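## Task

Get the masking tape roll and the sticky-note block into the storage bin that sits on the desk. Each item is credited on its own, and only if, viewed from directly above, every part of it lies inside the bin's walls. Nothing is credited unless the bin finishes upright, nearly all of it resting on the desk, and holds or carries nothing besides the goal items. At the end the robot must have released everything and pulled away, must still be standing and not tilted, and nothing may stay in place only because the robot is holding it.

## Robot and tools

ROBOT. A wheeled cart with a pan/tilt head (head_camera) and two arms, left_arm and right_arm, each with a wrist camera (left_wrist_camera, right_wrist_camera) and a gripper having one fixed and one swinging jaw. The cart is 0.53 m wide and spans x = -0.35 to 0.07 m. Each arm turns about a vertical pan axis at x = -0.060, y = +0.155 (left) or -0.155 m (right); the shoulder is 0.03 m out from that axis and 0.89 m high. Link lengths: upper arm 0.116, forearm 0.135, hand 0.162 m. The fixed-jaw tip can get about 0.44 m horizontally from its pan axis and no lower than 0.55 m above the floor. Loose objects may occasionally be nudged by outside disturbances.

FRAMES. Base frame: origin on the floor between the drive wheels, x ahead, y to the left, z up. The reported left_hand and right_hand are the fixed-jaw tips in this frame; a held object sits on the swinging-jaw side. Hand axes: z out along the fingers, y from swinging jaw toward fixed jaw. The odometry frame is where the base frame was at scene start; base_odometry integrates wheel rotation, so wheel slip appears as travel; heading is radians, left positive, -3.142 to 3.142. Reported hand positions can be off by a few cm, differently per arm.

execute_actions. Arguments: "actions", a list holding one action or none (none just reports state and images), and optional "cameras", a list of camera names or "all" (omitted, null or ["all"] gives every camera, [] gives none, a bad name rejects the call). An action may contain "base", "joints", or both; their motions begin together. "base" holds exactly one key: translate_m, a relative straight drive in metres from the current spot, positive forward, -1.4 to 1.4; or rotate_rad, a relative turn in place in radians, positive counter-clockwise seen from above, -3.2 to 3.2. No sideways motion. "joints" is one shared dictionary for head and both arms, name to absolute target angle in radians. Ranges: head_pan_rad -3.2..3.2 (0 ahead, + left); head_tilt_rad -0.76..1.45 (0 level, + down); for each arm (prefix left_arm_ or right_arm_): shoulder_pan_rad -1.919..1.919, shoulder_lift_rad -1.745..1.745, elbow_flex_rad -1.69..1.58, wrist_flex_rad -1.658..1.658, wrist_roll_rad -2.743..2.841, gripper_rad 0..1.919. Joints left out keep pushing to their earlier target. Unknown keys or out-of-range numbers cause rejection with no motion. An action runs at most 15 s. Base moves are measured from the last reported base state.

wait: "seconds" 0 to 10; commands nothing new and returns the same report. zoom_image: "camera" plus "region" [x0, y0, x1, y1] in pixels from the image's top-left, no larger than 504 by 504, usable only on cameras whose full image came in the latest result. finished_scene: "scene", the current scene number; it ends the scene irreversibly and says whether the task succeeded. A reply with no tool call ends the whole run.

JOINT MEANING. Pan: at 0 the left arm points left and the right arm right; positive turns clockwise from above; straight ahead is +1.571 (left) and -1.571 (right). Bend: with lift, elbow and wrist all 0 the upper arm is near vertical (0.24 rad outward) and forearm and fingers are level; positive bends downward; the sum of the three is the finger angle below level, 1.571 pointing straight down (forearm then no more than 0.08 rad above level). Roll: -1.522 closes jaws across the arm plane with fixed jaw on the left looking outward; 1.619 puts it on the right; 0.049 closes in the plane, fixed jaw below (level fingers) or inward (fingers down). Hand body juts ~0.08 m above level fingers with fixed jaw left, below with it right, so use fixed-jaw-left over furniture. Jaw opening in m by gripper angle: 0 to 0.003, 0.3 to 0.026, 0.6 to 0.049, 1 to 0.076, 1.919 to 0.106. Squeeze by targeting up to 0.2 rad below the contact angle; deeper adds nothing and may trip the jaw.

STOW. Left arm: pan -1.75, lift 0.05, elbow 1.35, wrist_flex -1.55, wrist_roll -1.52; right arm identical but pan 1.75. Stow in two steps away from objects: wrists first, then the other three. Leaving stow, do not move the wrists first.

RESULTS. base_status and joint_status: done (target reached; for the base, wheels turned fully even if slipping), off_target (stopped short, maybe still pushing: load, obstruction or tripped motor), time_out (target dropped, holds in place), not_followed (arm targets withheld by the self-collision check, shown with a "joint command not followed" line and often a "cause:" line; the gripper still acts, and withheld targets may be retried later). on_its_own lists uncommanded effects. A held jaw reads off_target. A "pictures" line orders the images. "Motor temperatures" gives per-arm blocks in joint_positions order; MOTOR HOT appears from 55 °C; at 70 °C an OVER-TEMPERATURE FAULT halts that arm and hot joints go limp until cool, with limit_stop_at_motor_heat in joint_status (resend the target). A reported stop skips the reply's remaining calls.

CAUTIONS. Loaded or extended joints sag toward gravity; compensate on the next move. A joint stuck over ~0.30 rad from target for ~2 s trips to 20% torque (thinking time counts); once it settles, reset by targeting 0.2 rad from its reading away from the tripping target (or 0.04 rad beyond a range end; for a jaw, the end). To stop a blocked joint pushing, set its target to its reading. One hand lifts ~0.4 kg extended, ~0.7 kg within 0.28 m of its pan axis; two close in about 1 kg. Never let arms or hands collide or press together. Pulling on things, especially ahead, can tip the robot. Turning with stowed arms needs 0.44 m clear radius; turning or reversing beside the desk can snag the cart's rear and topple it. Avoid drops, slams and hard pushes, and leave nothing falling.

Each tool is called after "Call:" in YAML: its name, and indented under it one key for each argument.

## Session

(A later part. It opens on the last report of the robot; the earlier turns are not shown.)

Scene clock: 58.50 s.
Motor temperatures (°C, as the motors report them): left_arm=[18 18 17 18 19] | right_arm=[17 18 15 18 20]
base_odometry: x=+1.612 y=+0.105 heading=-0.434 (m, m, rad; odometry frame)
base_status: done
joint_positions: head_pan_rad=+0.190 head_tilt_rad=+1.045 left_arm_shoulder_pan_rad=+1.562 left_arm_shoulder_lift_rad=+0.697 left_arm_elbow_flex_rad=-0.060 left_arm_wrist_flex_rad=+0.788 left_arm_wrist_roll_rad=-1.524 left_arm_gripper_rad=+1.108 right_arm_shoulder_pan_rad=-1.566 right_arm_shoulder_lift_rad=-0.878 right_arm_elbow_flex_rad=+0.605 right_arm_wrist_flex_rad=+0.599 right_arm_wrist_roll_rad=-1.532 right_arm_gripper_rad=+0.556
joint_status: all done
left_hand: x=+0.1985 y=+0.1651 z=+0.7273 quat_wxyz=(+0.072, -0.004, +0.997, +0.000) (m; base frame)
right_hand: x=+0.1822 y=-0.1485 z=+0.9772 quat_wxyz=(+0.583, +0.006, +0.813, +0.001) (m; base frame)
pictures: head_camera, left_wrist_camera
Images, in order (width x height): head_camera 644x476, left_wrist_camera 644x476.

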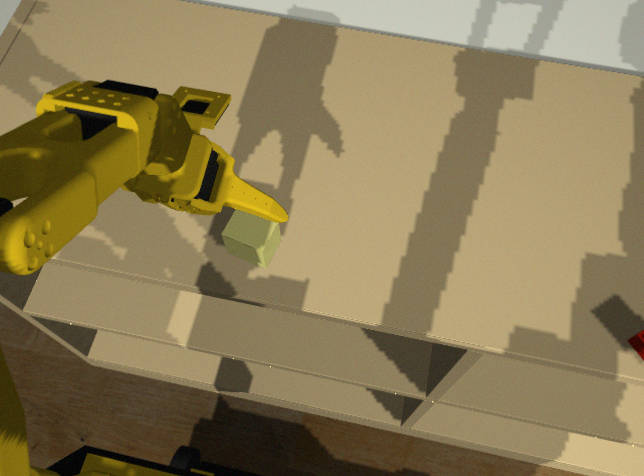

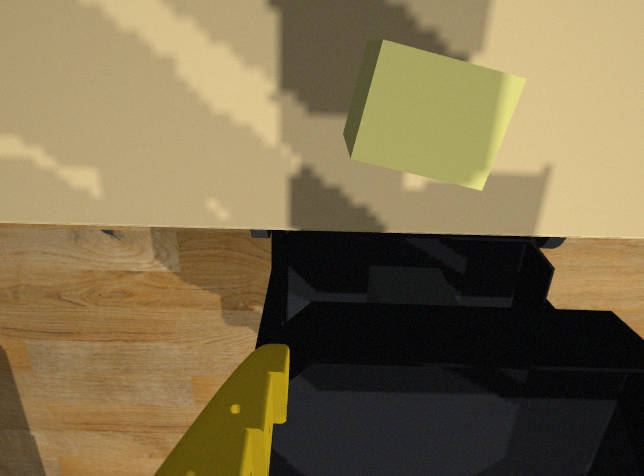

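Call:
execute_actions:
  actions:
    - {"joints":{"left_arm_shoulder_lift_rad":1.08,"left_arm_elbow_flex_rad":-0.35,"left_arm_wrist_flex_rad":0.64,"left_arm_wrist_roll_rad":-1.77,"left_arm_shoulder_pan_rad":1.59}}
  cameras: ["head_camera","left_wrist_camera"]

Scene clock: 59.97 s.
Motor temperatures (°C, as the motors report them): left_arm=[18 18 17 18 19] | right_arm=[17 18 15 18 20]
base_odometry: x=+1.612 y=+0.105 heading=-0.434 (m, m, rad; odometry frame)
base_status: not commanded
joint_positions: head_pan_rad=+0.190 head_tilt_rad=+1.045 left_arm_shoulder_pan_rad=+1.582 left_arm_shoulder_lift_rad=+1.099 left_arm_elbow_flex_rad=-0.317 left_arm_wrist_flex_rad=+0.649 left_arm_wrist_roll_rad=-1.763 left_arm_gripper_rad=+1.108 right_arm_shoulder_pan_rad=-1.566 right_arm_shoulder_lift_rad=-0.878 right_arm_elbow_flex_rad=+0.605 right_arm_wrist_flex_rad=+0.599 right_arm_wrist_roll_rad=-1.532 right_arm_gripper_rad=+0.556
joint_status: all done
left_hand: x=+0.2069 y=+0.1597 z=+0.6701 quat_wxyz=(+0.070, +0.125, +0.990, +0.008) (m; base frame)
right_hand: x=+0.1822 y=-0.1485 z=+0.9772 quat_wxyz=(+0.583, +0.006, +0.813, +0.001) (m; base frame)
pictures: head_camera, left_wrist_camera
Images, in order (width x height): head_camera 644x476, left_wrist_camera 644x476.

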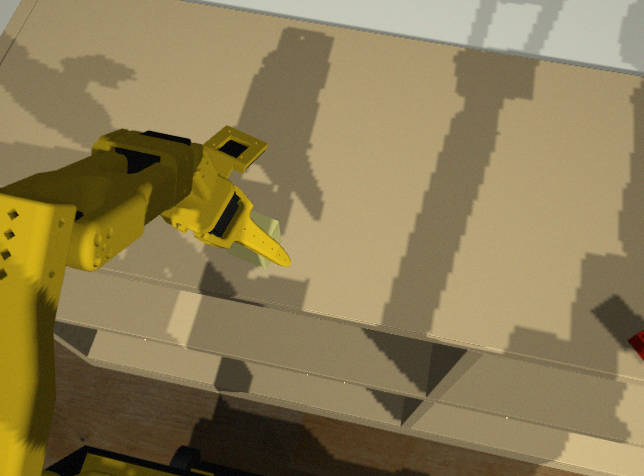

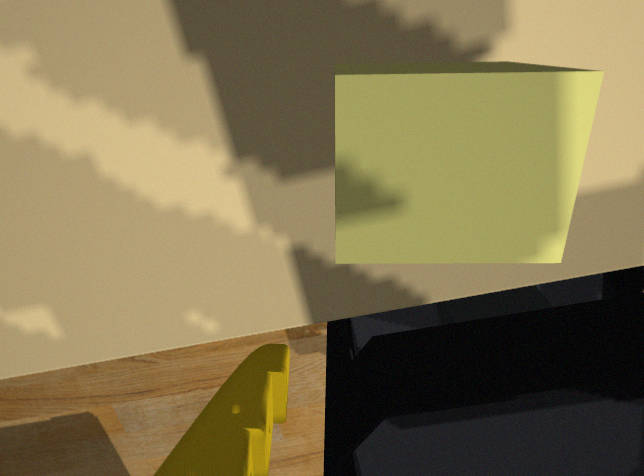

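Call:
execute_actions:
  actions:
    - {"base":{"translate_m":0.022},"joints":{"left_arm_shoulder_lift_rad":1.25,"left_arm_elbow_flex_rad":-0.5,"left_arm_wrist_flex_rad":0.62}}
  cameras: ["head_camera","left_wrist_camera"]

Scene clock: 61.10 s.
Motor temperatures (°C, as the motors report them): left_arm=[18 18 17 18 19] | right_arm=[17 18 15 18 20]
base_odometry: x=+1.633 y=+0.096 heading=-0.434 (m, m, rad; odometry frame)
base_status: done
joint_positions: head_pan_rad=+0.190 head_tilt_rad=+1.045 left_arm_shoulder_pan_rad=+1.582 left_arm_shoulder_lift_rad=+1.269 left_arm_elbow_flex_rad=-0.469 left_arm_wrist_flex_rad=+0.629 left_arm_wrist_roll_rad=-1.763 left_arm_gripper_rad=+1.108 right_arm_shoulder_pan_rad=-1.566 right_arm_shoulder_lift_rad=-0.878 right_arm_elbow_flex_rad=+0.605 right_arm_wrist_flex_rad=+0.599 right_arm_wrist_roll_rad=-1.532 right_arm_gripper_rad=+0.556
joint_status: all done
left_hand: x=+0.2083 y=+0.1597 z=+0.6488 quat_wxyz=(+0.070, +0.125, +0.990, +0.008) (m; base frame)
right_hand: x=+0.1822 y=-0.1485 z=+0.9772 quat_wxyz=(+0.583, +0.006, +0.813, +0.001) (m; base frame)
pictures: head_camera, left_wrist_camera
Images, in order (width x height): head_camera 644x476, left_wrist_camera 644x476.

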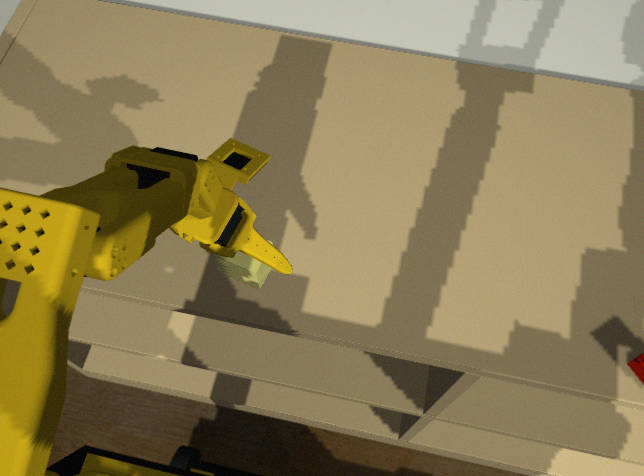

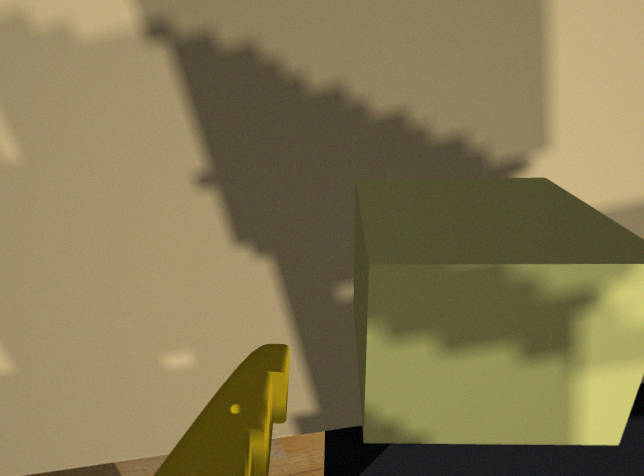

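Call:
execute_actions:
  actions:
    - {"joints":{"left_arm_shoulder_lift_rad":1.45,"left_arm_elbow_flex_rad":-0.68,"left_arm_wrist_flex_rad":0.61,"left_arm_shoulder_pan_rad":1.62}}
  cameras: ["left_wrist_camera"]

Call:
execute_actions:
  actions:
    - {"joints":{"left_arm_gripper_rad":0.36}}
  cameras: ["head_camera","left_wrist_camera"]

Scene clock: 62.20 s.
Motor temperatures (°C, as the motors report them): left_arm=[18 18 17 18 19] | right_arm=[17 18 15 18 20]
base_odometry: x=+1.633 y=+0.096 heading=-0.434 (m, m, rad; odometry frame)
base_status: not commanded
joint_positions: head_pan_rad=+0.190 head_tilt_rad=+1.045 left_arm_shoulder_pan_rad=+1.609 left_arm_shoulder_lift_rad=+1.469 left_arm_elbow_flex_rad=-0.649 left_arm_wrist_flex_rad=+0.618 left_arm_wrist_roll_rad=-1.763 left_arm_gripper_rad=+1.108 right_arm_shoulder_pan_rad=-1.566 right_arm_shoulder_lift_rad=-0.878 right_arm_elbow_flex_rad=+0.605 right_arm_wrist_flex_rad=+0.599 right_arm_wrist_roll_rad=-1.532 right_arm_gripper_rad=+0.556
joint_status: all done
left_hand: x=+0.2040 y=+0.1524 z=+0.6236 quat_wxyz=(+0.066, +0.139, +0.988, +0.007) (m; base frame)
right_hand: x=+0.1822 y=-0.1485 z=+0.9772 quat_wxyz=(+0.583, +0.006, +0.813, +0.001) (m; base frame)
pictures: left_wrist_camera
Images, in order (width x height): left_wrist_camera 644x476.

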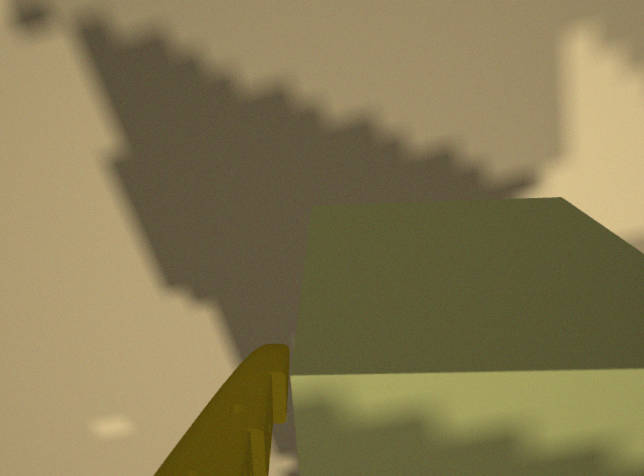

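Scene clock: 63.10 s.
Motor temperatures (°C, as the motors report them): left_arm=[18 18 17 18 19] | right_arm=[17 18 15 18 20]
base_odometry: x=+1.633 y=+0.096 heading=-0.434 (m, m, rad; odometry frame)
base_status: not commanded
joint_positions: head_pan_rad=+0.190 head_tilt_rad=+1.045 left_arm_shoulder_pan_rad=+1.611 left_arm_shoulder_lift_rad=+1.464 left_arm_elbow_flex_rad=-0.664 left_arm_wrist_flex_rad=+0.618 left_arm_wrist_roll_rad=-1.763 left_arm_gripper_rad=+0.565 right_arm_shoulder_pan_rad=-1.566 right_arm_shoulder_lift_rad=-0.878 right_arm_elbow_flex_rad=+0.605 right_arm_wrist_flex_rad=+0.599 right_arm_wrist_roll_rad=-1.532 right_arm_gripper_rad=+0.556
joint_status: left_arm_gripper_rad off_target (ended at +0.565, target +0.360)
left_hand: x=+0.2091 y=+0.1518 z=+0.6266 quat_wxyz=(+0.076, +0.140, +0.987, +0.008) (m; base frame)
right_hand: x=+0.1822 y=-0.1485 z=+0.9772 quat_wxyz=(+0.583, +0.006, +0.813, +0.001) (m; base frame)
pictures: head_camera, left_wrist_camera
Images, in order (width x height): head_camera 644x476, left_wrist_camera 644x476.

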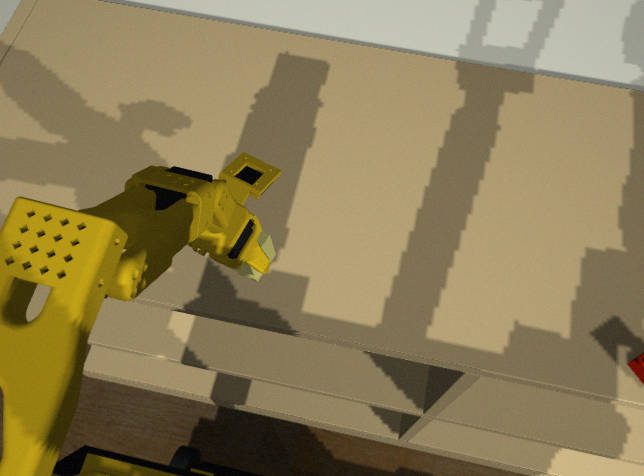

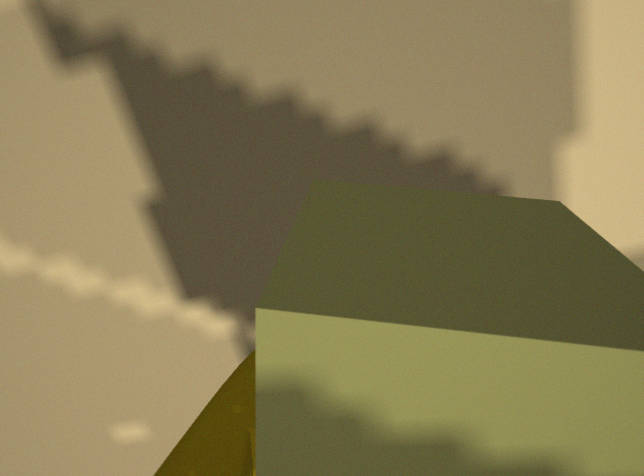

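Call:
execute_actions:
  actions:
    - {"joints":{"left_arm_shoulder_lift_rad":0.9,"left_arm_elbow_flex_rad":-0.35,"left_arm_gripper_rad":0.38}}
  cameras: []

Call:
execute_actions:
  actions:
    - {"base":{"translate_m":-0.9},"joints":{"left_arm_shoulder_lift_rad":-0.4,"left_arm_elbow_flex_rad":0.0,"left_arm_wrist_flex_rad":1.3,"left_arm_wrist_roll_rad":-1.522,"head_pan_rad":2.2,"head_tilt_rad":0.5}}
  cameras: ["head_camera","left_wrist_camera"]

Scene clock: 64.50 s.
Motor temperatures (°C, as the motors report them): left_arm=[18 18 17 18 19] | right_arm=[17 18 15 18 20]
base_odometry: x=+1.633 y=+0.096 heading=-0.434 (m, m, rad; odometry frame)
base_status: not commanded
joint_positions: head_pan_rad=+0.190 head_tilt_rad=+1.045 left_arm_shoulder_pan_rad=+1.611 left_arm_shoulder_lift_rad=+0.969 left_arm_elbow_flex_rad=-0.346 left_arm_wrist_flex_rad=+0.617 left_arm_wrist_roll_rad=-1.765 left_arm_gripper_rad=+0.565 right_arm_shoulder_pan_rad=-1.566 right_arm_shoulder_lift_rad=-0.878 right_arm_elbow_flex_rad=+0.605 right_arm_wrist_flex_rad=+0.599 right_arm_wrist_roll_rad=-1.532 right_arm_gripper_rad=+0.556
joint_status: left_arm_gripper_rad off_target (ended at +0.565, target +0.380); the others done
left_hand: x=+0.2456 y=+0.1504 z=+0.7091 quat_wxyz=(+0.164, +0.139, +0.976, +0.017) (m; base frame)
right_hand: x=+0.1822 y=-0.1485 z=+0.9772 quat_wxyz=(+0.583, +0.006, +0.813, +0.001) (m; base frame)
pictures: none
No camera images: the call's "cameras" was empty. Leave "cameras" out to get every camera's image.

Scene clock: 69.87 s.
Motor temperatures (°C, as the motors report them): left_arm=[18 18 17 18 19] | right_arm=[17 18 15 18 20]
base_odometry: x=+0.816 y=+0.473 heading=-0.432 (m, m, rad; odometry frame)
base_status: done
joint_positions: head_pan_rad=+2.190 head_tilt_rad=+0.514 left_arm_shoulder_pan_rad=+1.611 left_arm_shoulder_lift_rad=-0.363 left_arm_elbow_flex_rad=+0.006 left_arm_wrist_flex_rad=+1.299 left_arm_wrist_roll_rad=-1.528 left_arm_gripper_rad=+0.565 right_arm_shoulder_pan_rad=-1.566 right_arm_shoulder_lift_rad=-0.878 right_arm_elbow_flex_rad=+0.605 right_arm_wrist_flex_rad=+0.599 right_arm_wrist_roll_rad=-1.532 right_arm_gripper_rad=+0.556
joint_status: all done
left_hand: x=+0.1755 y=+0.1533 z=+0.9311 quat_wxyz=(+0.309, +0.022, +0.951, -0.005) (m; base frame)
right_hand: x=+0.1822 y=-0.1485 z=+0.9772 quat_wxyz=(+0.583, +0.006, +0.813, +0.001) (m; base frame)
pictures: head_camera, left_wrist_camera
Images, in order (width x height): head_camera 644x476, left_wrist_camera 644x476.

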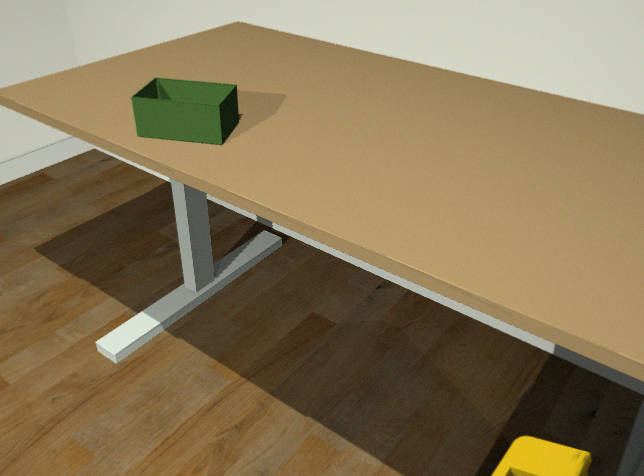

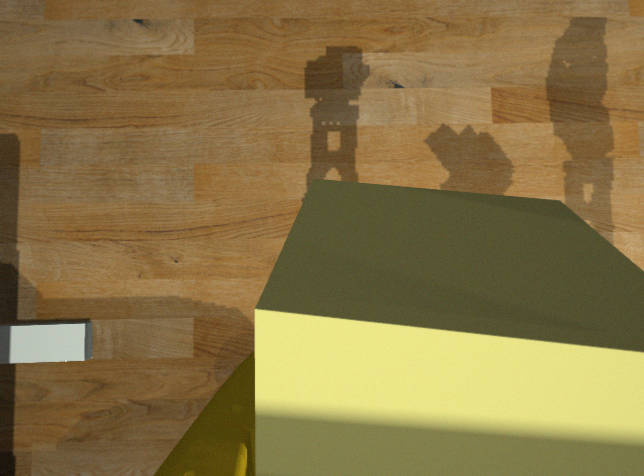

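Call:
execute_actions:
  actions:
    - {"base":{"translate_m":-0.9}}
  cameras: []

Call:
execute_actions:
  actions:
    - {"base":{"rotate_rad":1.57},"joints":{"head_pan_rad":0,"head_tilt_rad":0.6}}
  cameras: ["head_camera"]

Scene clock: 75.40 s.
Motor temperatures (°C, as the motors report them): left_arm=[18 18 17 18 19] | right_arm=[17 18 15 18 20]
base_odometry: x=-0.002 y=+0.849 heading=-0.431 (m, m, rad; odometry frame)
base_status: done
joint_positions: head_pan_rad=+2.190 head_tilt_rad=+0.514 left_arm_shoulder_pan_rad=+1.611 left_arm_shoulder_lift_rad=-0.363 left_arm_elbow_flex_rad=+0.006 left_arm_wrist_flex_rad=+1.299 left_arm_wrist_roll_rad=-1.528 left_arm_gripper_rad=+0.565 right_arm_shoulder_pan_rad=-1.566 right_arm_shoulder_lift_rad=-0.878 right_arm_elbow_flex_rad=+0.605 right_arm_wrist_flex_rad=+0.599 right_arm_wrist_roll_rad=-1.532 right_arm_gripper_rad=+0.556
joint_status: not commanded
left_hand: x=+0.1755 y=+0.1533 z=+0.9311 quat_wxyz=(+0.309, +0.022, +0.951, -0.005) (m; base frame)
right_hand: x=+0.1822 y=-0.1485 z=+0.9772 quat_wxyz=(+0.583, +0.006, +0.813, +0.001) (m; base frame)
pictures: none
No camera images: the call's "cameras" was empty. Leave "cameras" out to get every camera's image.

Scene clock: 78.07 s.
Motor temperatures (°C, as the motors report them): left_arm=[18 18 17 18 19] | right_arm=[17 18 15 18 20]
base_odometry: x=-0.003 y=+0.850 heading=+1.138 (m, m, rad; odometry frame)
base_status: done
joint_positions: head_pan_rad=+0.010 head_tilt_rad=+0.594 left_arm_shoulder_pan_rad=+1.611 left_arm_shoulder_lift_rad=-0.363 left_arm_elbow_flex_rad=+0.006 left_arm_wrist_flex_rad=+1.299 left_arm_wrist_roll_rad=-1.528 left_arm_gripper_rad=+0.565 right_arm_shoulder_pan_rad=-1.566 right_arm_shoulder_lift_rad=-0.878 right_arm_elbow_flex_rad=+0.605 right_arm_wrist_flex_rad=+0.599 right_arm_wrist_roll_rad=-1.532 right_arm_gripper_rad=+0.556
joint_status: all done
left_hand: x=+0.1755 y=+0.1533 z=+0.9311 quat_wxyz=(+0.309, +0.022, +0.951, -0.005) (m; base frame)
right_hand: x=+0.1822 y=-0.1485 z=+0.9772 quat_wxyz=(+0.583, +0.006, +0.813, +0.001) (m; base frame)
pictures: head_camera
Images, in order (width x height): head_camera 644x476.

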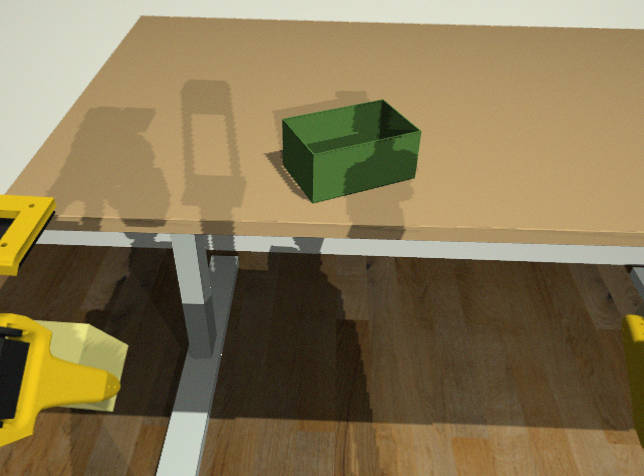

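Call:
execute_actions:
  actions:
    - {"base":{"translate_m":0.43},"joints":{"head_tilt_rad":0.95,"left_arm_shoulder_pan_rad":1.3,"right_arm_shoulder_pan_rad":-1.9,"right_arm_shoulder_lift_rad":0.3,"right_arm_elbow_flex_rad":-0.7,"right_arm_wrist_flex_rad":1.3}}
  cameras: ["head_camera","right_wrist_camera"]

Scene clock: 81.37 s.
Motor temperatures (°C, as the motors report them): left_arm=[18 18 17 18 19] | right_arm=[17 18 15 18 20]
base_odometry: x=+0.177 y=+1.240 heading=+1.139 (m, m, rad; odometry frame)
base_status: done
joint_positions: head_pan_rad=+0.010 head_tilt_rad=+0.945 left_arm_shoulder_pan_rad=+1.310 left_arm_shoulder_lift_rad=-0.363 left_arm_elbow_flex_rad=+0.006 left_arm_wrist_flex_rad=+1.299 left_arm_wrist_roll_rad=-1.528 left_arm_gripper_rad=+0.565 right_arm_shoulder_pan_rad=-1.882 right_arm_shoulder_lift_rad=+0.317 right_arm_elbow_flex_rad=-0.661 right_arm_wrist_flex_rad=+1.297 right_arm_wrist_roll_rad=-1.532 right_arm_gripper_rad=+0.556
joint_status: all done
joint sent to its limit — the command would take right_arm_shoulder_pan_rad past its lower limit, so that joint was sent only as far as its limit.
left_hand: x=+0.1654 y=+0.2232 z=+0.9311 quat_wxyz=(+0.306, -0.121, +0.943, +0.041) (m; base frame)
right_hand: x=+0.2329 y=-0.0528 z=+0.9115 quat_wxyz=(+0.300, -0.143, +0.942, +0.048) (m; base frame)
pictures: head_camera, right_wrist_camera
Images, in order (width x height): head_camera 644x476, right_wrist_camera 644x476.

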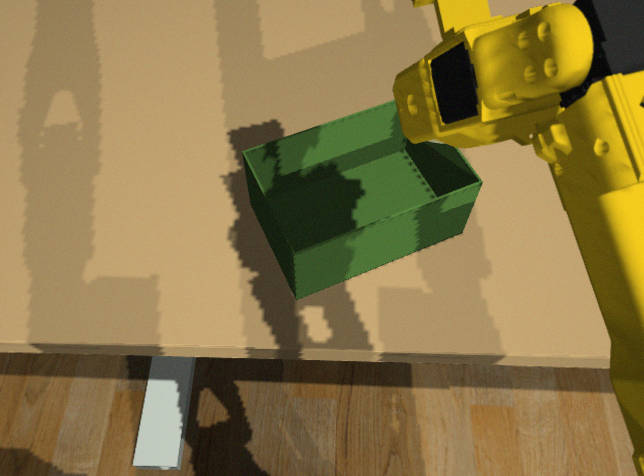

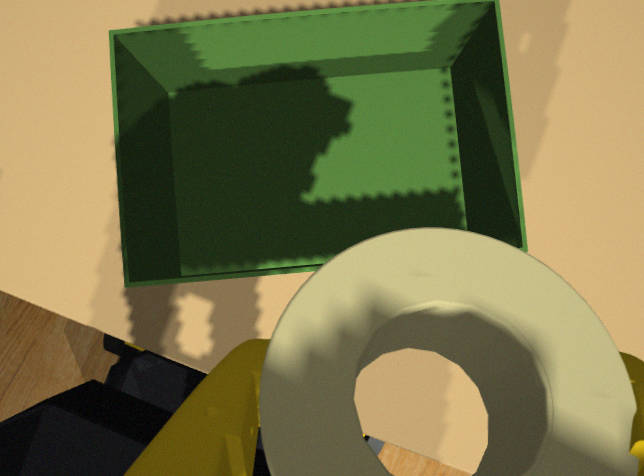

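Call:
execute_actions:
  actions:
    - {"base":{"translate_m":0.035},"joints":{"right_arm_shoulder_pan_rad":-1.82,"right_arm_shoulder_lift_rad":0.45,"right_arm_elbow_flex_rad":-0.55,"right_arm_wrist_flex_rad":1.05}}
  cameras: ["head_camera","right_wrist_camera"]

Scene clock: 82.73 s.
Motor temperatures (°C, as the motors report them): left_arm=[18 18 17 18 19] | right_arm=[17 18 15 18 20]
base_odometry: x=+0.192 y=+1.273 heading=+1.139 (m, m, rad; odometry frame)
base_status: done
joint_positions: head_pan_rad=+0.010 head_tilt_rad=+0.945 left_arm_shoulder_pan_rad=+1.309 left_arm_shoulder_lift_rad=-0.364 left_arm_elbow_flex_rad=+0.006 left_arm_wrist_flex_rad=+1.299 left_arm_wrist_roll_rad=-1.528 left_arm_gripper_rad=+0.565 right_arm_shoulder_pan_rad=-1.825 right_arm_shoulder_lift_rad=+0.474 right_arm_elbow_flex_rad=-0.546 right_arm_wrist_flex_rad=+1.064 right_arm_wrist_roll_rad=-1.532 right_arm_gripper_rad=+0.556
joint_status: all done
left_hand: x=+0.1653 y=+0.2235 z=+0.9314 quat_wxyz=(+0.307, -0.121, +0.943, +0.041) (m; base frame)
right_hand: x=+0.2560 y=-0.0649 z=+0.8618 quat_wxyz=(+0.283, -0.117, +0.951, +0.038) (m; base frame)
pictures: head_camera, right_wrist_camera
Images, in order (width x height): head_camera 644x476, right_wrist_camera 644x476.

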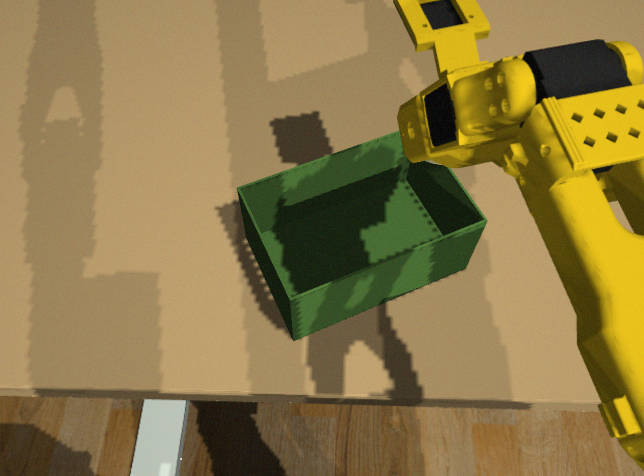

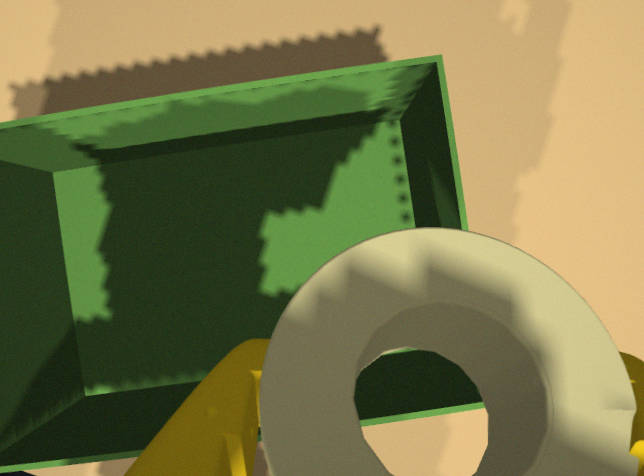

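Call:
execute_actions:
  actions:
    - {"joints":{"right_arm_shoulder_pan_rad":-1.9,"right_arm_wrist_roll_rad":-1.40,"right_arm_shoulder_lift_rad":0.53,"right_arm_wrist_flex_rad":1.0}}
  cameras: ["right_wrist_camera"]

Scene clock: 83.63 s.
Motor temperatures (°C, as the motors report them): left_arm=[18 18 17 18 19] | right_arm=[17 18 15 18 20]
base_odometry: x=+0.192 y=+1.273 heading=+1.139 (m, m, rad; odometry frame)
base_status: not commanded
joint_positions: head_pan_rad=+0.010 head_tilt_rad=+0.945 left_arm_shoulder_pan_rad=+1.309 left_arm_shoulder_lift_rad=-0.364 left_arm_elbow_flex_rad=+0.006 left_arm_wrist_flex_rad=+1.299 left_arm_wrist_roll_rad=-1.528 left_arm_gripper_rad=+0.565 right_arm_shoulder_pan_rad=-1.882 right_arm_shoulder_lift_rad=+0.552 right_arm_elbow_flex_rad=-0.546 right_arm_wrist_flex_rad=+1.015 right_arm_wrist_roll_rad=-1.407 right_arm_gripper_rad=+0.556
joint_status: all done
joint sent to its limit — the command would take right_arm_shoulder_pan_rad past its lower limit, so that joint was sent only as far as its limit.
left_hand: x=+0.1653 y=+0.2235 z=+0.9314 quat_wxyz=(+0.307, -0.121, +0.943, +0.041) (m; base frame)
right_hand: x=+0.2529 y=-0.0464 z=+0.8421 quat_wxyz=(+0.270, -0.203, +0.941, +0.027) (m; base frame)
pictures: right_wrist_camera
Images, in order (width x height): right_wrist_camera 644x476.

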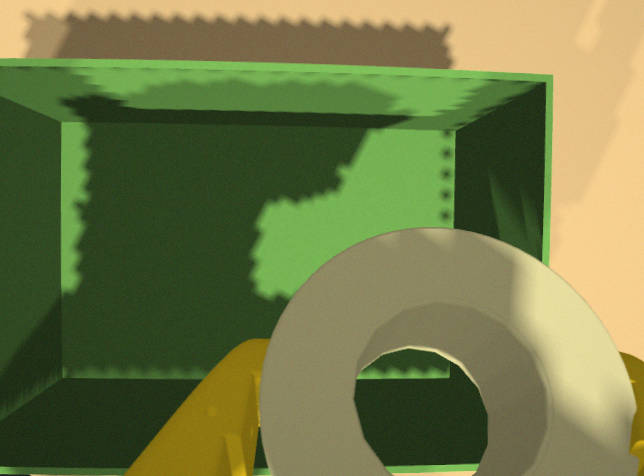

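Call:
execute_actions:
  actions:
    - {"base":{"rotate_rad":0.04}}
  cameras: []

Call:
execute_actions:
  actions:
    - {"joints":{"right_arm_shoulder_lift_rad":0.765,"right_arm_elbow_flex_rad":-0.35,"right_arm_wrist_flex_rad":0.59,"right_arm_wrist_roll_rad":-1.45}}
  cameras: ["head_camera","right_wrist_camera"]

Scene clock: 86.13 s.
Motor temperatures (°C, as the motors report them): left_arm=[18 18 17 18 19] | right_arm=[17 18 15 18 20]
base_odometry: x=+0.192 y=+1.273 heading=+1.179 (m, m, rad; odometry frame)
base_status: done
joint_positions: head_pan_rad=+0.010 head_tilt_rad=+0.945 left_arm_shoulder_pan_rad=+1.309 left_arm_shoulder_lift_rad=-0.364 left_arm_elbow_flex_rad=+0.006 left_arm_wrist_flex_rad=+1.299 left_arm_wrist_roll_rad=-1.528 left_arm_gripper_rad=+0.565 right_arm_shoulder_pan_rad=-1.882 right_arm_shoulder_lift_rad=+0.552 right_arm_elbow_flex_rad=-0.546 right_arm_wrist_flex_rad=+1.015 right_arm_wrist_roll_rad=-1.407 right_arm_gripper_rad=+0.556
joint_status: not commanded
left_hand: x=+0.1653 y=+0.2235 z=+0.9314 quat_wxyz=(+0.307, -0.121, +0.943, +0.041) (m; base frame)
right_hand: x=+0.2529 y=-0.0464 z=+0.8421 quat_wxyz=(+0.270, -0.203, +0.941, +0.027) (m; base frame)
pictures: none
No camera images: the call's "cameras" was empty. Leave "cameras" out to get every camera's image.

Scene clock: 87.20 s.
Motor temperatures (°C, as the motors report them): left_arm=[18 18 17 18 19] | right_arm=[17 18 15 18 20]
base_odometry: x=+0.192 y=+1.273 heading=+1.179 (m, m, rad; odometry frame)
base_status: not commanded
joint_positions: head_pan_rad=+0.010 head_tilt_rad=+0.945 left_arm_shoulder_pan_rad=+1.309 left_arm_shoulder_lift_rad=-0.364 left_arm_elbow_flex_rad=+0.006 left_arm_wrist_flex_rad=+1.299 left_arm_wrist_roll_rad=-1.528 left_arm_gripper_rad=+0.565 right_arm_shoulder_pan_rad=-1.882 right_arm_shoulder_lift_rad=+0.790 right_arm_elbow_flex_rad=-0.345 right_arm_wrist_flex_rad=+0.604 right_arm_wrist_roll_rad=-1.443 right_arm_gripper_rad=+0.556
joint_status: all done
left_hand: x=+0.1653 y=+0.2235 z=+0.9314 quat_wxyz=(+0.307, -0.121, +0.943, +0.041) (m; base frame)
right_hand: x=+0.2550 y=-0.0457 z=+0.7604 quat_wxyz=(+0.256, -0.187, +0.948, +0.030) (m; base frame)
pictures: head_camera, right_wrist_camera
Images, in order (width x height): head_camera 644x476, right_wrist_camera 644x476.

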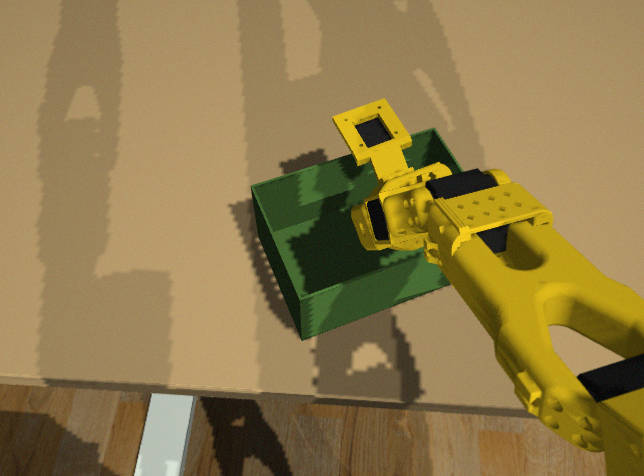

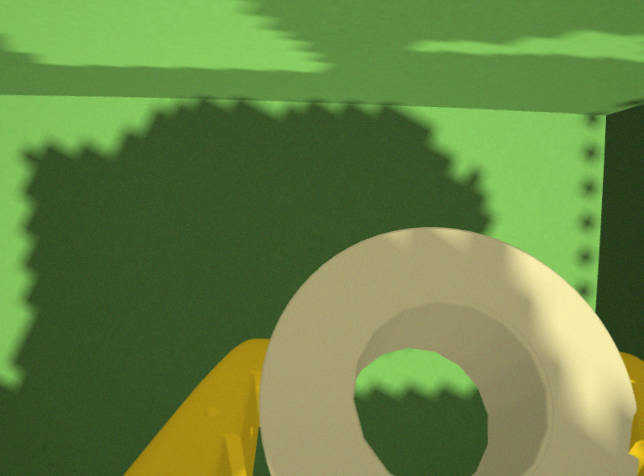

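Call:
execute_actions:
  actions:
    - {"joints":{"right_arm_shoulder_lift_rad":0.87,"right_arm_elbow_flex_rad":-0.44}}
  cameras: ["right_wrist_camera"]

Call:
execute_actions:
  actions:
    - {"joints":{"right_arm_gripper_rad":0.72}}
  cameras: ["right_wrist_camera"]

Call:
execute_actions:
  actions:
    - {"joints":{"right_arm_shoulder_lift_rad":0.45,"right_arm_elbow_flex_rad":-0.58,"right_arm_wrist_flex_rad":1.1}}
  cameras: ["right_wrist_camera"]

Call:
execute_actions:
  actions:
    - {"base":{"rotate_rad":-0.08},"joints":{"right_arm_shoulder_lift_rad":-0.5,"right_arm_elbow_flex_rad":0,"right_arm_shoulder_pan_rad":-1.1}}
  cameras: ["head_camera"]

Scene clock: 88.27 s.
Motor temperatures (°C, as the motors report them): left_arm=[18 18 17 18 19] | right_arm=[17 18 15 18 20]
base_odometry: x=+0.192 y=+1.273 heading=+1.179 (m, m, rad; odometry frame)
base_status: not commanded
joint_positions: head_pan_rad=+0.010 head_tilt_rad=+0.945 left_arm_shoulder_pan_rad=+1.309 left_arm_shoulder_lift_rad=-0.364 left_arm_elbow_flex_rad=+0.006 left_arm_wrist_flex_rad=+1.299 left_arm_wrist_roll_rad=-1.528 left_arm_gripper_rad=+0.565 right_arm_shoulder_pan_rad=-1.882 right_arm_shoulder_lift_rad=+0.892 right_arm_elbow_flex_rad=-0.401 right_arm_wrist_flex_rad=+0.604 right_arm_wrist_roll_rad=-1.443 right_arm_gripper_rad=+0.556
joint_status: all done
left_hand: x=+0.1653 y=+0.2235 z=+0.9314 quat_wxyz=(+0.307, -0.121, +0.943, +0.041) (m; base frame)
right_hand: x=+0.2517 y=-0.0468 z=+0.7408 quat_wxyz=(+0.234, -0.189, +0.953, +0.027) (m; base frame)
pictures: right_wrist_camera
Images, in order (width x height): right_wrist_camera 644x476.

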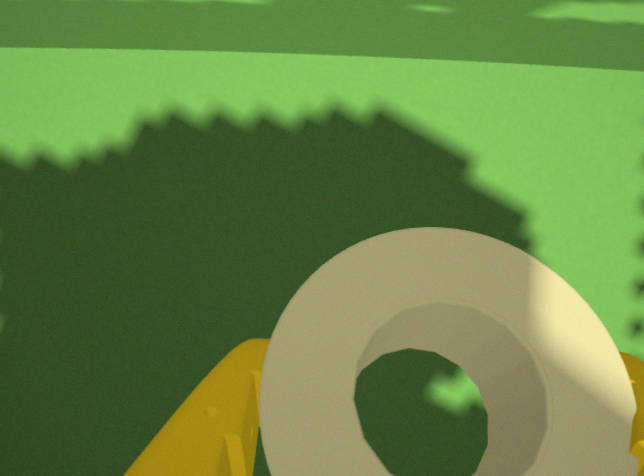

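Scene clock: 88.97 s.
Motor temperatures (°C, as the motors report them): left_arm=[18 18 17 18 19] | right_arm=[17 18 15 18 20]
base_odometry: x=+0.192 y=+1.273 heading=+1.179 (m, m, rad; odometry frame)
base_status: not commanded
joint_positions: head_pan_rad=+0.010 head_tilt_rad=+0.945 left_arm_shoulder_pan_rad=+1.309 left_arm_shoulder_lift_rad=-0.364 left_arm_elbow_flex_rad=+0.006 left_arm_wrist_flex_rad=+1.299 left_arm_wrist_roll_rad=-1.528 left_arm_gripper_rad=+0.565 right_arm_shoulder_pan_rad=-1.882 right_arm_shoulder_lift_rad=+0.892 right_arm_elbow_flex_rad=-0.404 right_arm_wrist_flex_rad=+0.602 right_arm_wrist_roll_rad=-1.443 right_arm_gripper_rad=+0.710
joint_status: all done
left_hand: x=+0.1653 y=+0.2235 z=+0.9314 quat_wxyz=(+0.307, -0.121, +0.943, +0.041) (m; base frame)
right_hand: x=+0.2525 y=-0.0465 z=+0.7415 quat_wxyz=(+0.236, -0.188, +0.953, +0.027) (m; base frame)
pictures: right_wrist_camera
Images, in order (width x height): right_wrist_camera 644x476.

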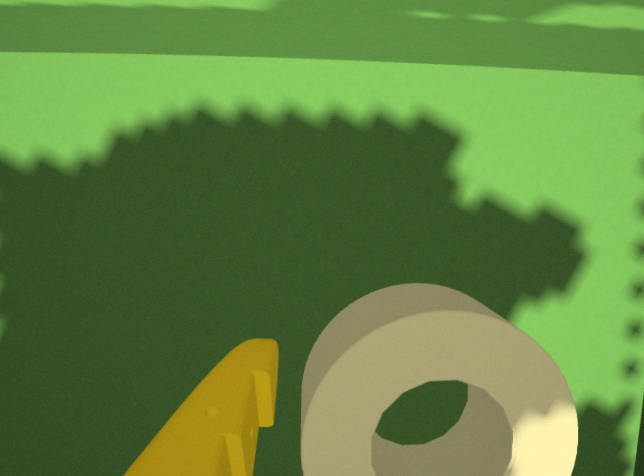

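Scene clock: 90.13 s.
Motor temperatures (°C, as the motors report them): left_arm=[18 18 17 18 19] | right_arm=[17 18 15 18 20]
base_odometry: x=+0.192 y=+1.273 heading=+1.179 (m, m, rad; odometry frame)
base_status: not commanded
joint_positions: head_pan_rad=+0.010 head_tilt_rad=+0.945 left_arm_shoulder_pan_rad=+1.309 left_arm_shoulder_lift_rad=-0.364 left_arm_elbow_flex_rad=+0.006 left_arm_wrist_flex_rad=+1.299 left_arm_wrist_roll_rad=-1.528 left_arm_gripper_rad=+0.565 right_arm_shoulder_pan_rad=-1.882 right_arm_shoulder_lift_rad=+0.507 right_arm_elbow_flex_rad=-0.544 right_arm_wrist_flex_rad=+1.096 right_arm_wrist_roll_rad=-1.443 right_arm_gripper_rad=+0.711
joint_status: all done
left_hand: x=+0.1653 y=+0.2235 z=+0.9314 quat_wxyz=(+0.307, -0.121, +0.943, +0.041) (m; base frame)
right_hand: x=+0.2442 y=-0.0492 z=+0.8485 quat_wxyz=(+0.251, -0.188, +0.949, +0.029) (m; base frame)
pictures: right_wrist_camera
Images, in order (width x height): right_wrist_camera 644x476.

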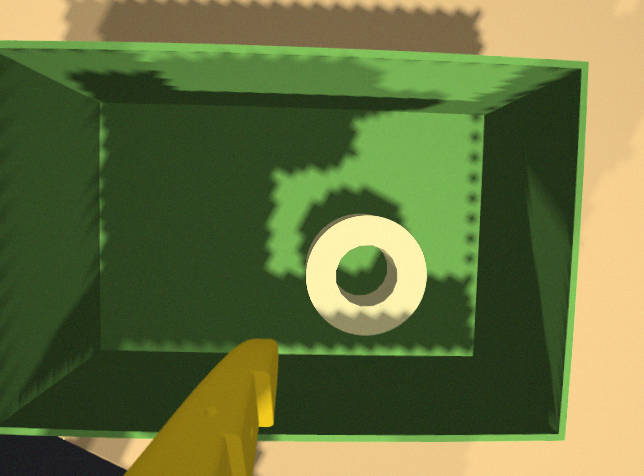

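Scene clock: 91.50 s.
Motor temperatures (°C, as the motors report them): left_arm=[18 18 17 18 19] | right_arm=[17 18 15 18 20]
base_odometry: x=+0.192 y=+1.273 heading=+1.098 (m, m, rad; odometry frame)
base_status: done
joint_positions: head_pan_rad=+0.010 head_tilt_rad=+0.945 left_arm_shoulder_pan_rad=+1.309 left_arm_shoulder_lift_rad=-0.364 left_arm_elbow_flex_rad=+0.006 left_arm_wrist_flex_rad=+1.299 left_arm_wrist_roll_rad=-1.528 left_arm_gripper_rad=+0.564 right_arm_shoulder_pan_rad=-1.107 right_arm_shoulder_lift_rad=-0.471 right_arm_elbow_flex_rad=+0.002 right_arm_wrist_flex_rad=+1.098 right_arm_wrist_roll_rad=-1.443 right_arm_gripper_rad=+0.711
joint_status: all done
left_hand: x=+0.1653 y=+0.2235 z=+0.9314 quat_wxyz=(+0.307, -0.121, +0.943, +0.041) (m; base frame)
right_hand: x=+0.1684 y=-0.2607 z=+0.9776 quat_wxyz=(+0.437, +0.170, +0.875, -0.122) (m; base frame)
pictures: head_camera
Images, in order (width x height): head_camera 644x476.

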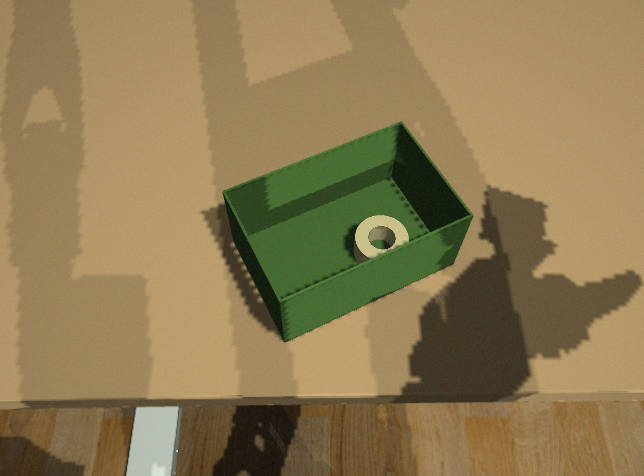

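Call:
execute_actions:
  actions:
    - {"joints":{"left_arm_shoulder_pan_rad":1.919,"left_arm_shoulder_lift_rad":0.47,"left_arm_elbow_flex_rad":-0.64,"left_arm_wrist_flex_rad":1.15,"left_arm_wrist_roll_rad":-2.27}}
  cameras: ["head_camera","left_wrist_camera"]

Scene clock: 93.20 s.
Motor temperatures (°C, as the motors report them): left_arm=[18 18 17 18 19] | right_arm=[17 18 15 18 20]
base_odometry: x=+0.192 y=+1.273 heading=+1.098 (m, m, rad; odometry frame)
base_status: not commanded
joint_positions: head_pan_rad=+0.010 head_tilt_rad=+0.945 left_arm_shoulder_pan_rad=+1.910 left_arm_shoulder_lift_rad=+0.496 left_arm_elbow_flex_rad=-0.592 left_arm_wrist_flex_rad=+1.164 left_arm_wrist_roll_rad=-2.263 left_arm_gripper_rad=+0.564 right_arm_shoulder_pan_rad=-1.107 right_arm_shoulder_lift_rad=-0.471 right_arm_elbow_flex_rad=+0.002 right_arm_wrist_flex_rad=+1.098 right_arm_wrist_roll_rad=-1.443 right_arm_gripper_rad=+0.711
joint_status: all done
left_hand: x=+0.2477 y=+0.0527 z=+0.8595 quat_wxyz=(+0.243, +0.498, +0.831, +0.050) (m; base frame)
right_hand: x=+0.1684 y=-0.2607 z=+0.9776 quat_wxyz=(+0.437, +0.170, +0.875, -0.122) (m; base frame)
pictures: head_camera, left_wrist_camera
Images, in order (width x height): head_camera 644x476, left_wrist_camera 644x476.

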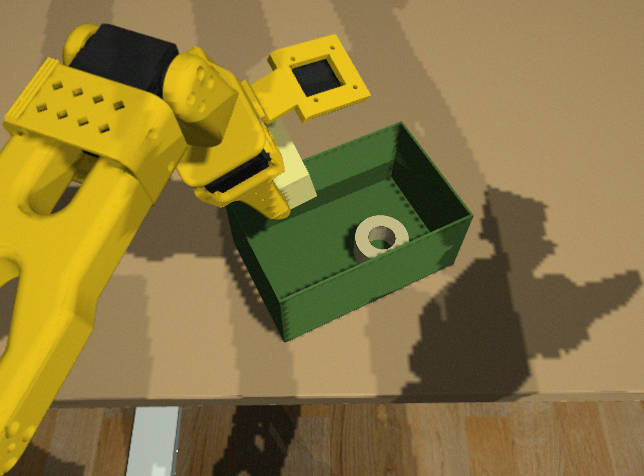

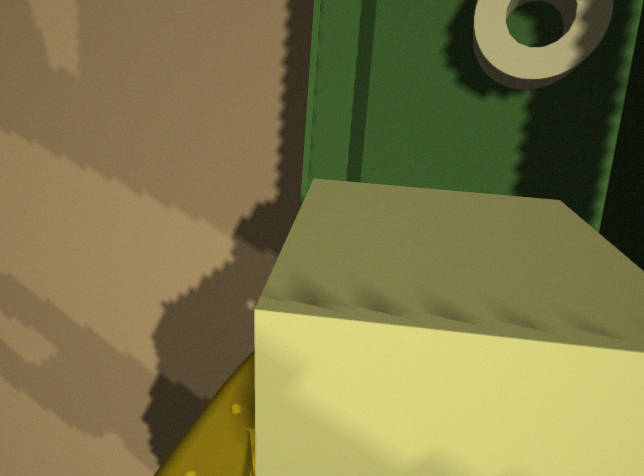

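Call:
execute_actions:
  actions:
    - {"base":{"translate_m":-0.012}}
  cameras: []

Call:
execute_actions:
  actions:
    - {"base":{"rotate_rad":-0.07},"joints":{"left_arm_shoulder_lift_rad":0.62,"left_arm_elbow_flex_rad":-0.72,"left_arm_wrist_flex_rad":1.2,"left_arm_wrist_roll_rad":-2.24}}
  cameras: ["head_camera","left_wrist_camera"]

Scene clock: 94.30 s.
Motor temperatures (°C, as the motors report them): left_arm=[18 18 17 18 19] | right_arm=[17 18 15 18 20]
base_odometry: x=+0.187 y=+1.262 heading=+1.100 (m, m, rad; odometry frame)
base_status: done
joint_positions: head_pan_rad=+0.010 head_tilt_rad=+0.945 left_arm_shoulder_pan_rad=+1.910 left_arm_shoulder_lift_rad=+0.496 left_arm_elbow_flex_rad=-0.592 left_arm_wrist_flex_rad=+1.164 left_arm_wrist_roll_rad=-2.263 left_arm_gripper_rad=+0.564 right_arm_shoulder_pan_rad=-1.106 right_arm_shoulder_lift_rad=-0.473 right_arm_elbow_flex_rad=+0.002 right_arm_wrist_flex_rad=+1.098 right_arm_wrist_roll_rad=-1.443 right_arm_gripper_rad=+0.711
joint_status: not commanded
left_hand: x=+0.2477 y=+0.0527 z=+0.8595 quat_wxyz=(+0.243, +0.498, +0.831, +0.050) (m; base frame)
right_hand: x=+0.1681 y=-0.2609 z=+0.9779 quat_wxyz=(+0.438, +0.171, +0.874, -0.122) (m; base frame)
pictures: none
No camera images: the call's "cameras" was empty. Leave "cameras" out to get every camera's image.

Scene clock: 95.13 s.
Motor temperatures (°C, as the motors report them): left_arm=[18 18 17 18 19] | right_arm=[17 18 15 18 20]
base_odometry: x=+0.187 y=+1.262 heading=+1.028 (m, m, rad; odometry frame)
base_status: done
joint_positions: head_pan_rad=+0.010 head_tilt_rad=+0.945 left_arm_shoulder_pan_rad=+1.911 left_arm_shoulder_lift_rad=+0.648 left_arm_elbow_flex_rad=-0.673 left_arm_wrist_flex_rad=+1.196 left_arm_wrist_roll_rad=-2.248 left_arm_gripper_rad=+0.564 right_arm_shoulder_pan_rad=-1.106 right_arm_shoulder_lift_rad=-0.473 right_arm_elbow_flex_rad=+0.002 right_arm_wrist_flex_rad=+1.098 right_arm_wrist_roll_rad=-1.443 right_arm_gripper_rad=+0.711
joint_status: all done
left_hand: x=+0.2459 y=+0.0528 z=+0.8295 quat_wxyz=(+0.195, +0.498, +0.844, +0.038) (m; base frame)
right_hand: x=+0.1681 y=-0.2609 z=+0.9779 quat_wxyz=(+0.438, +0.171, +0.874, -0.122) (m; base frame)
pictures: head_camera, left_wrist_camera
Images, in order (width x height): head_camera 644x476, left_wrist_camera 644x476.

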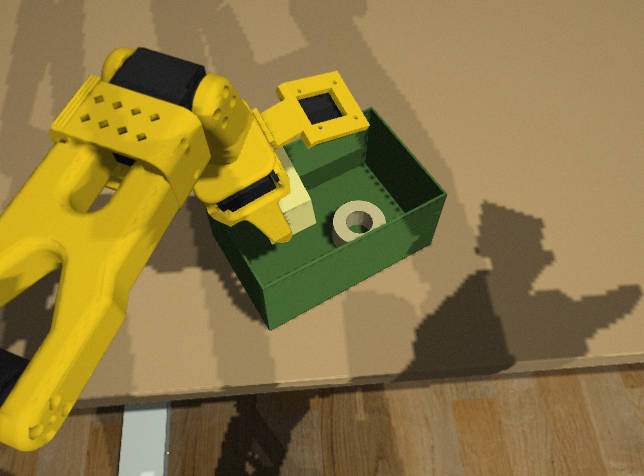

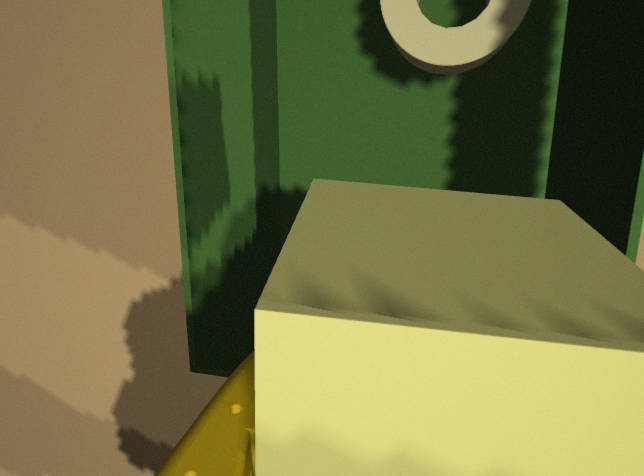

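Call:
execute_actions:
  actions:
    - {"joints":{"left_arm_shoulder_lift_rad":0.75,"left_arm_elbow_flex_rad":-0.48,"left_arm_wrist_flex_rad":0.88}}
  cameras: ["head_camera","left_wrist_camera"]

Scene clock: 96.27 s.
Motor temperatures (°C, as the motors report them): left_arm=[18 18 17 18 19] | right_arm=[17 18 15 18 20]
base_odometry: x=+0.187 y=+1.262 heading=+1.028 (m, m, rad; odometry frame)
base_status: not commanded
joint_positions: head_pan_rad=+0.010 head_tilt_rad=+0.945 left_arm_shoulder_pan_rad=+1.911 left_arm_shoulder_lift_rad=+0.780 left_arm_elbow_flex_rad=-0.474 left_arm_wrist_flex_rad=+0.893 left_arm_wrist_roll_rad=-2.248 left_arm_gripper_rad=+0.564 right_arm_shoulder_pan_rad=-1.106 right_arm_shoulder_lift_rad=-0.473 right_arm_elbow_flex_rad=+0.002 right_arm_wrist_flex_rad=+1.098 right_arm_wrist_roll_rad=-1.443 right_arm_gripper_rad=+0.711
joint_status: all done
left_hand: x=+0.2461 y=+0.0528 z=+0.7709 quat_wxyz=(+0.181, +0.499, +0.846, +0.035) (m; base frame)
right_hand: x=+0.1681 y=-0.2609 z=+0.9779 quat_wxyz=(+0.438, +0.171, +0.874, -0.122) (m; base frame)
pictures: head_camera, left_wrist_camera
Images, in order (width x height): head_camera 644x476, left_wrist_camera 644x476.

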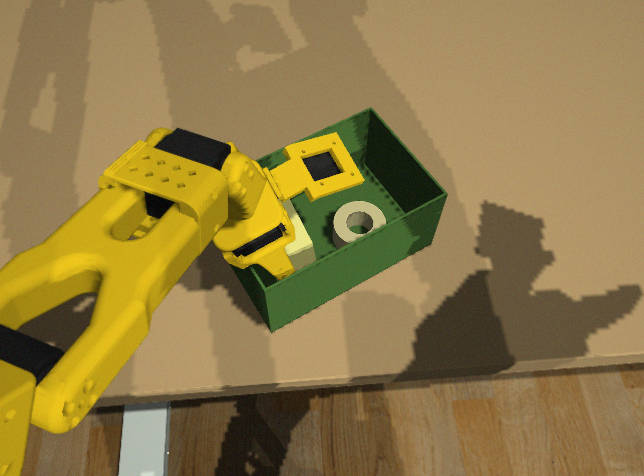

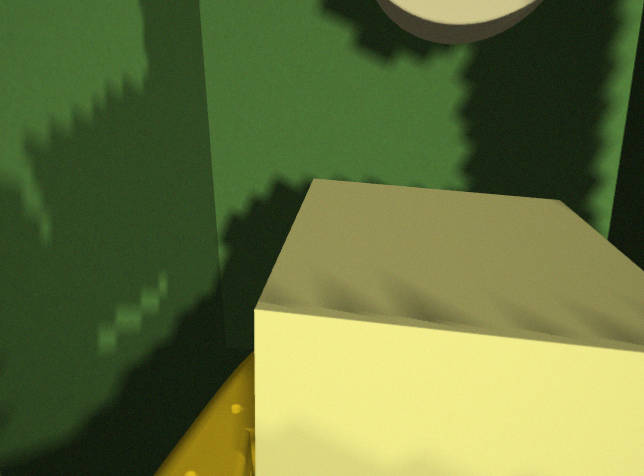

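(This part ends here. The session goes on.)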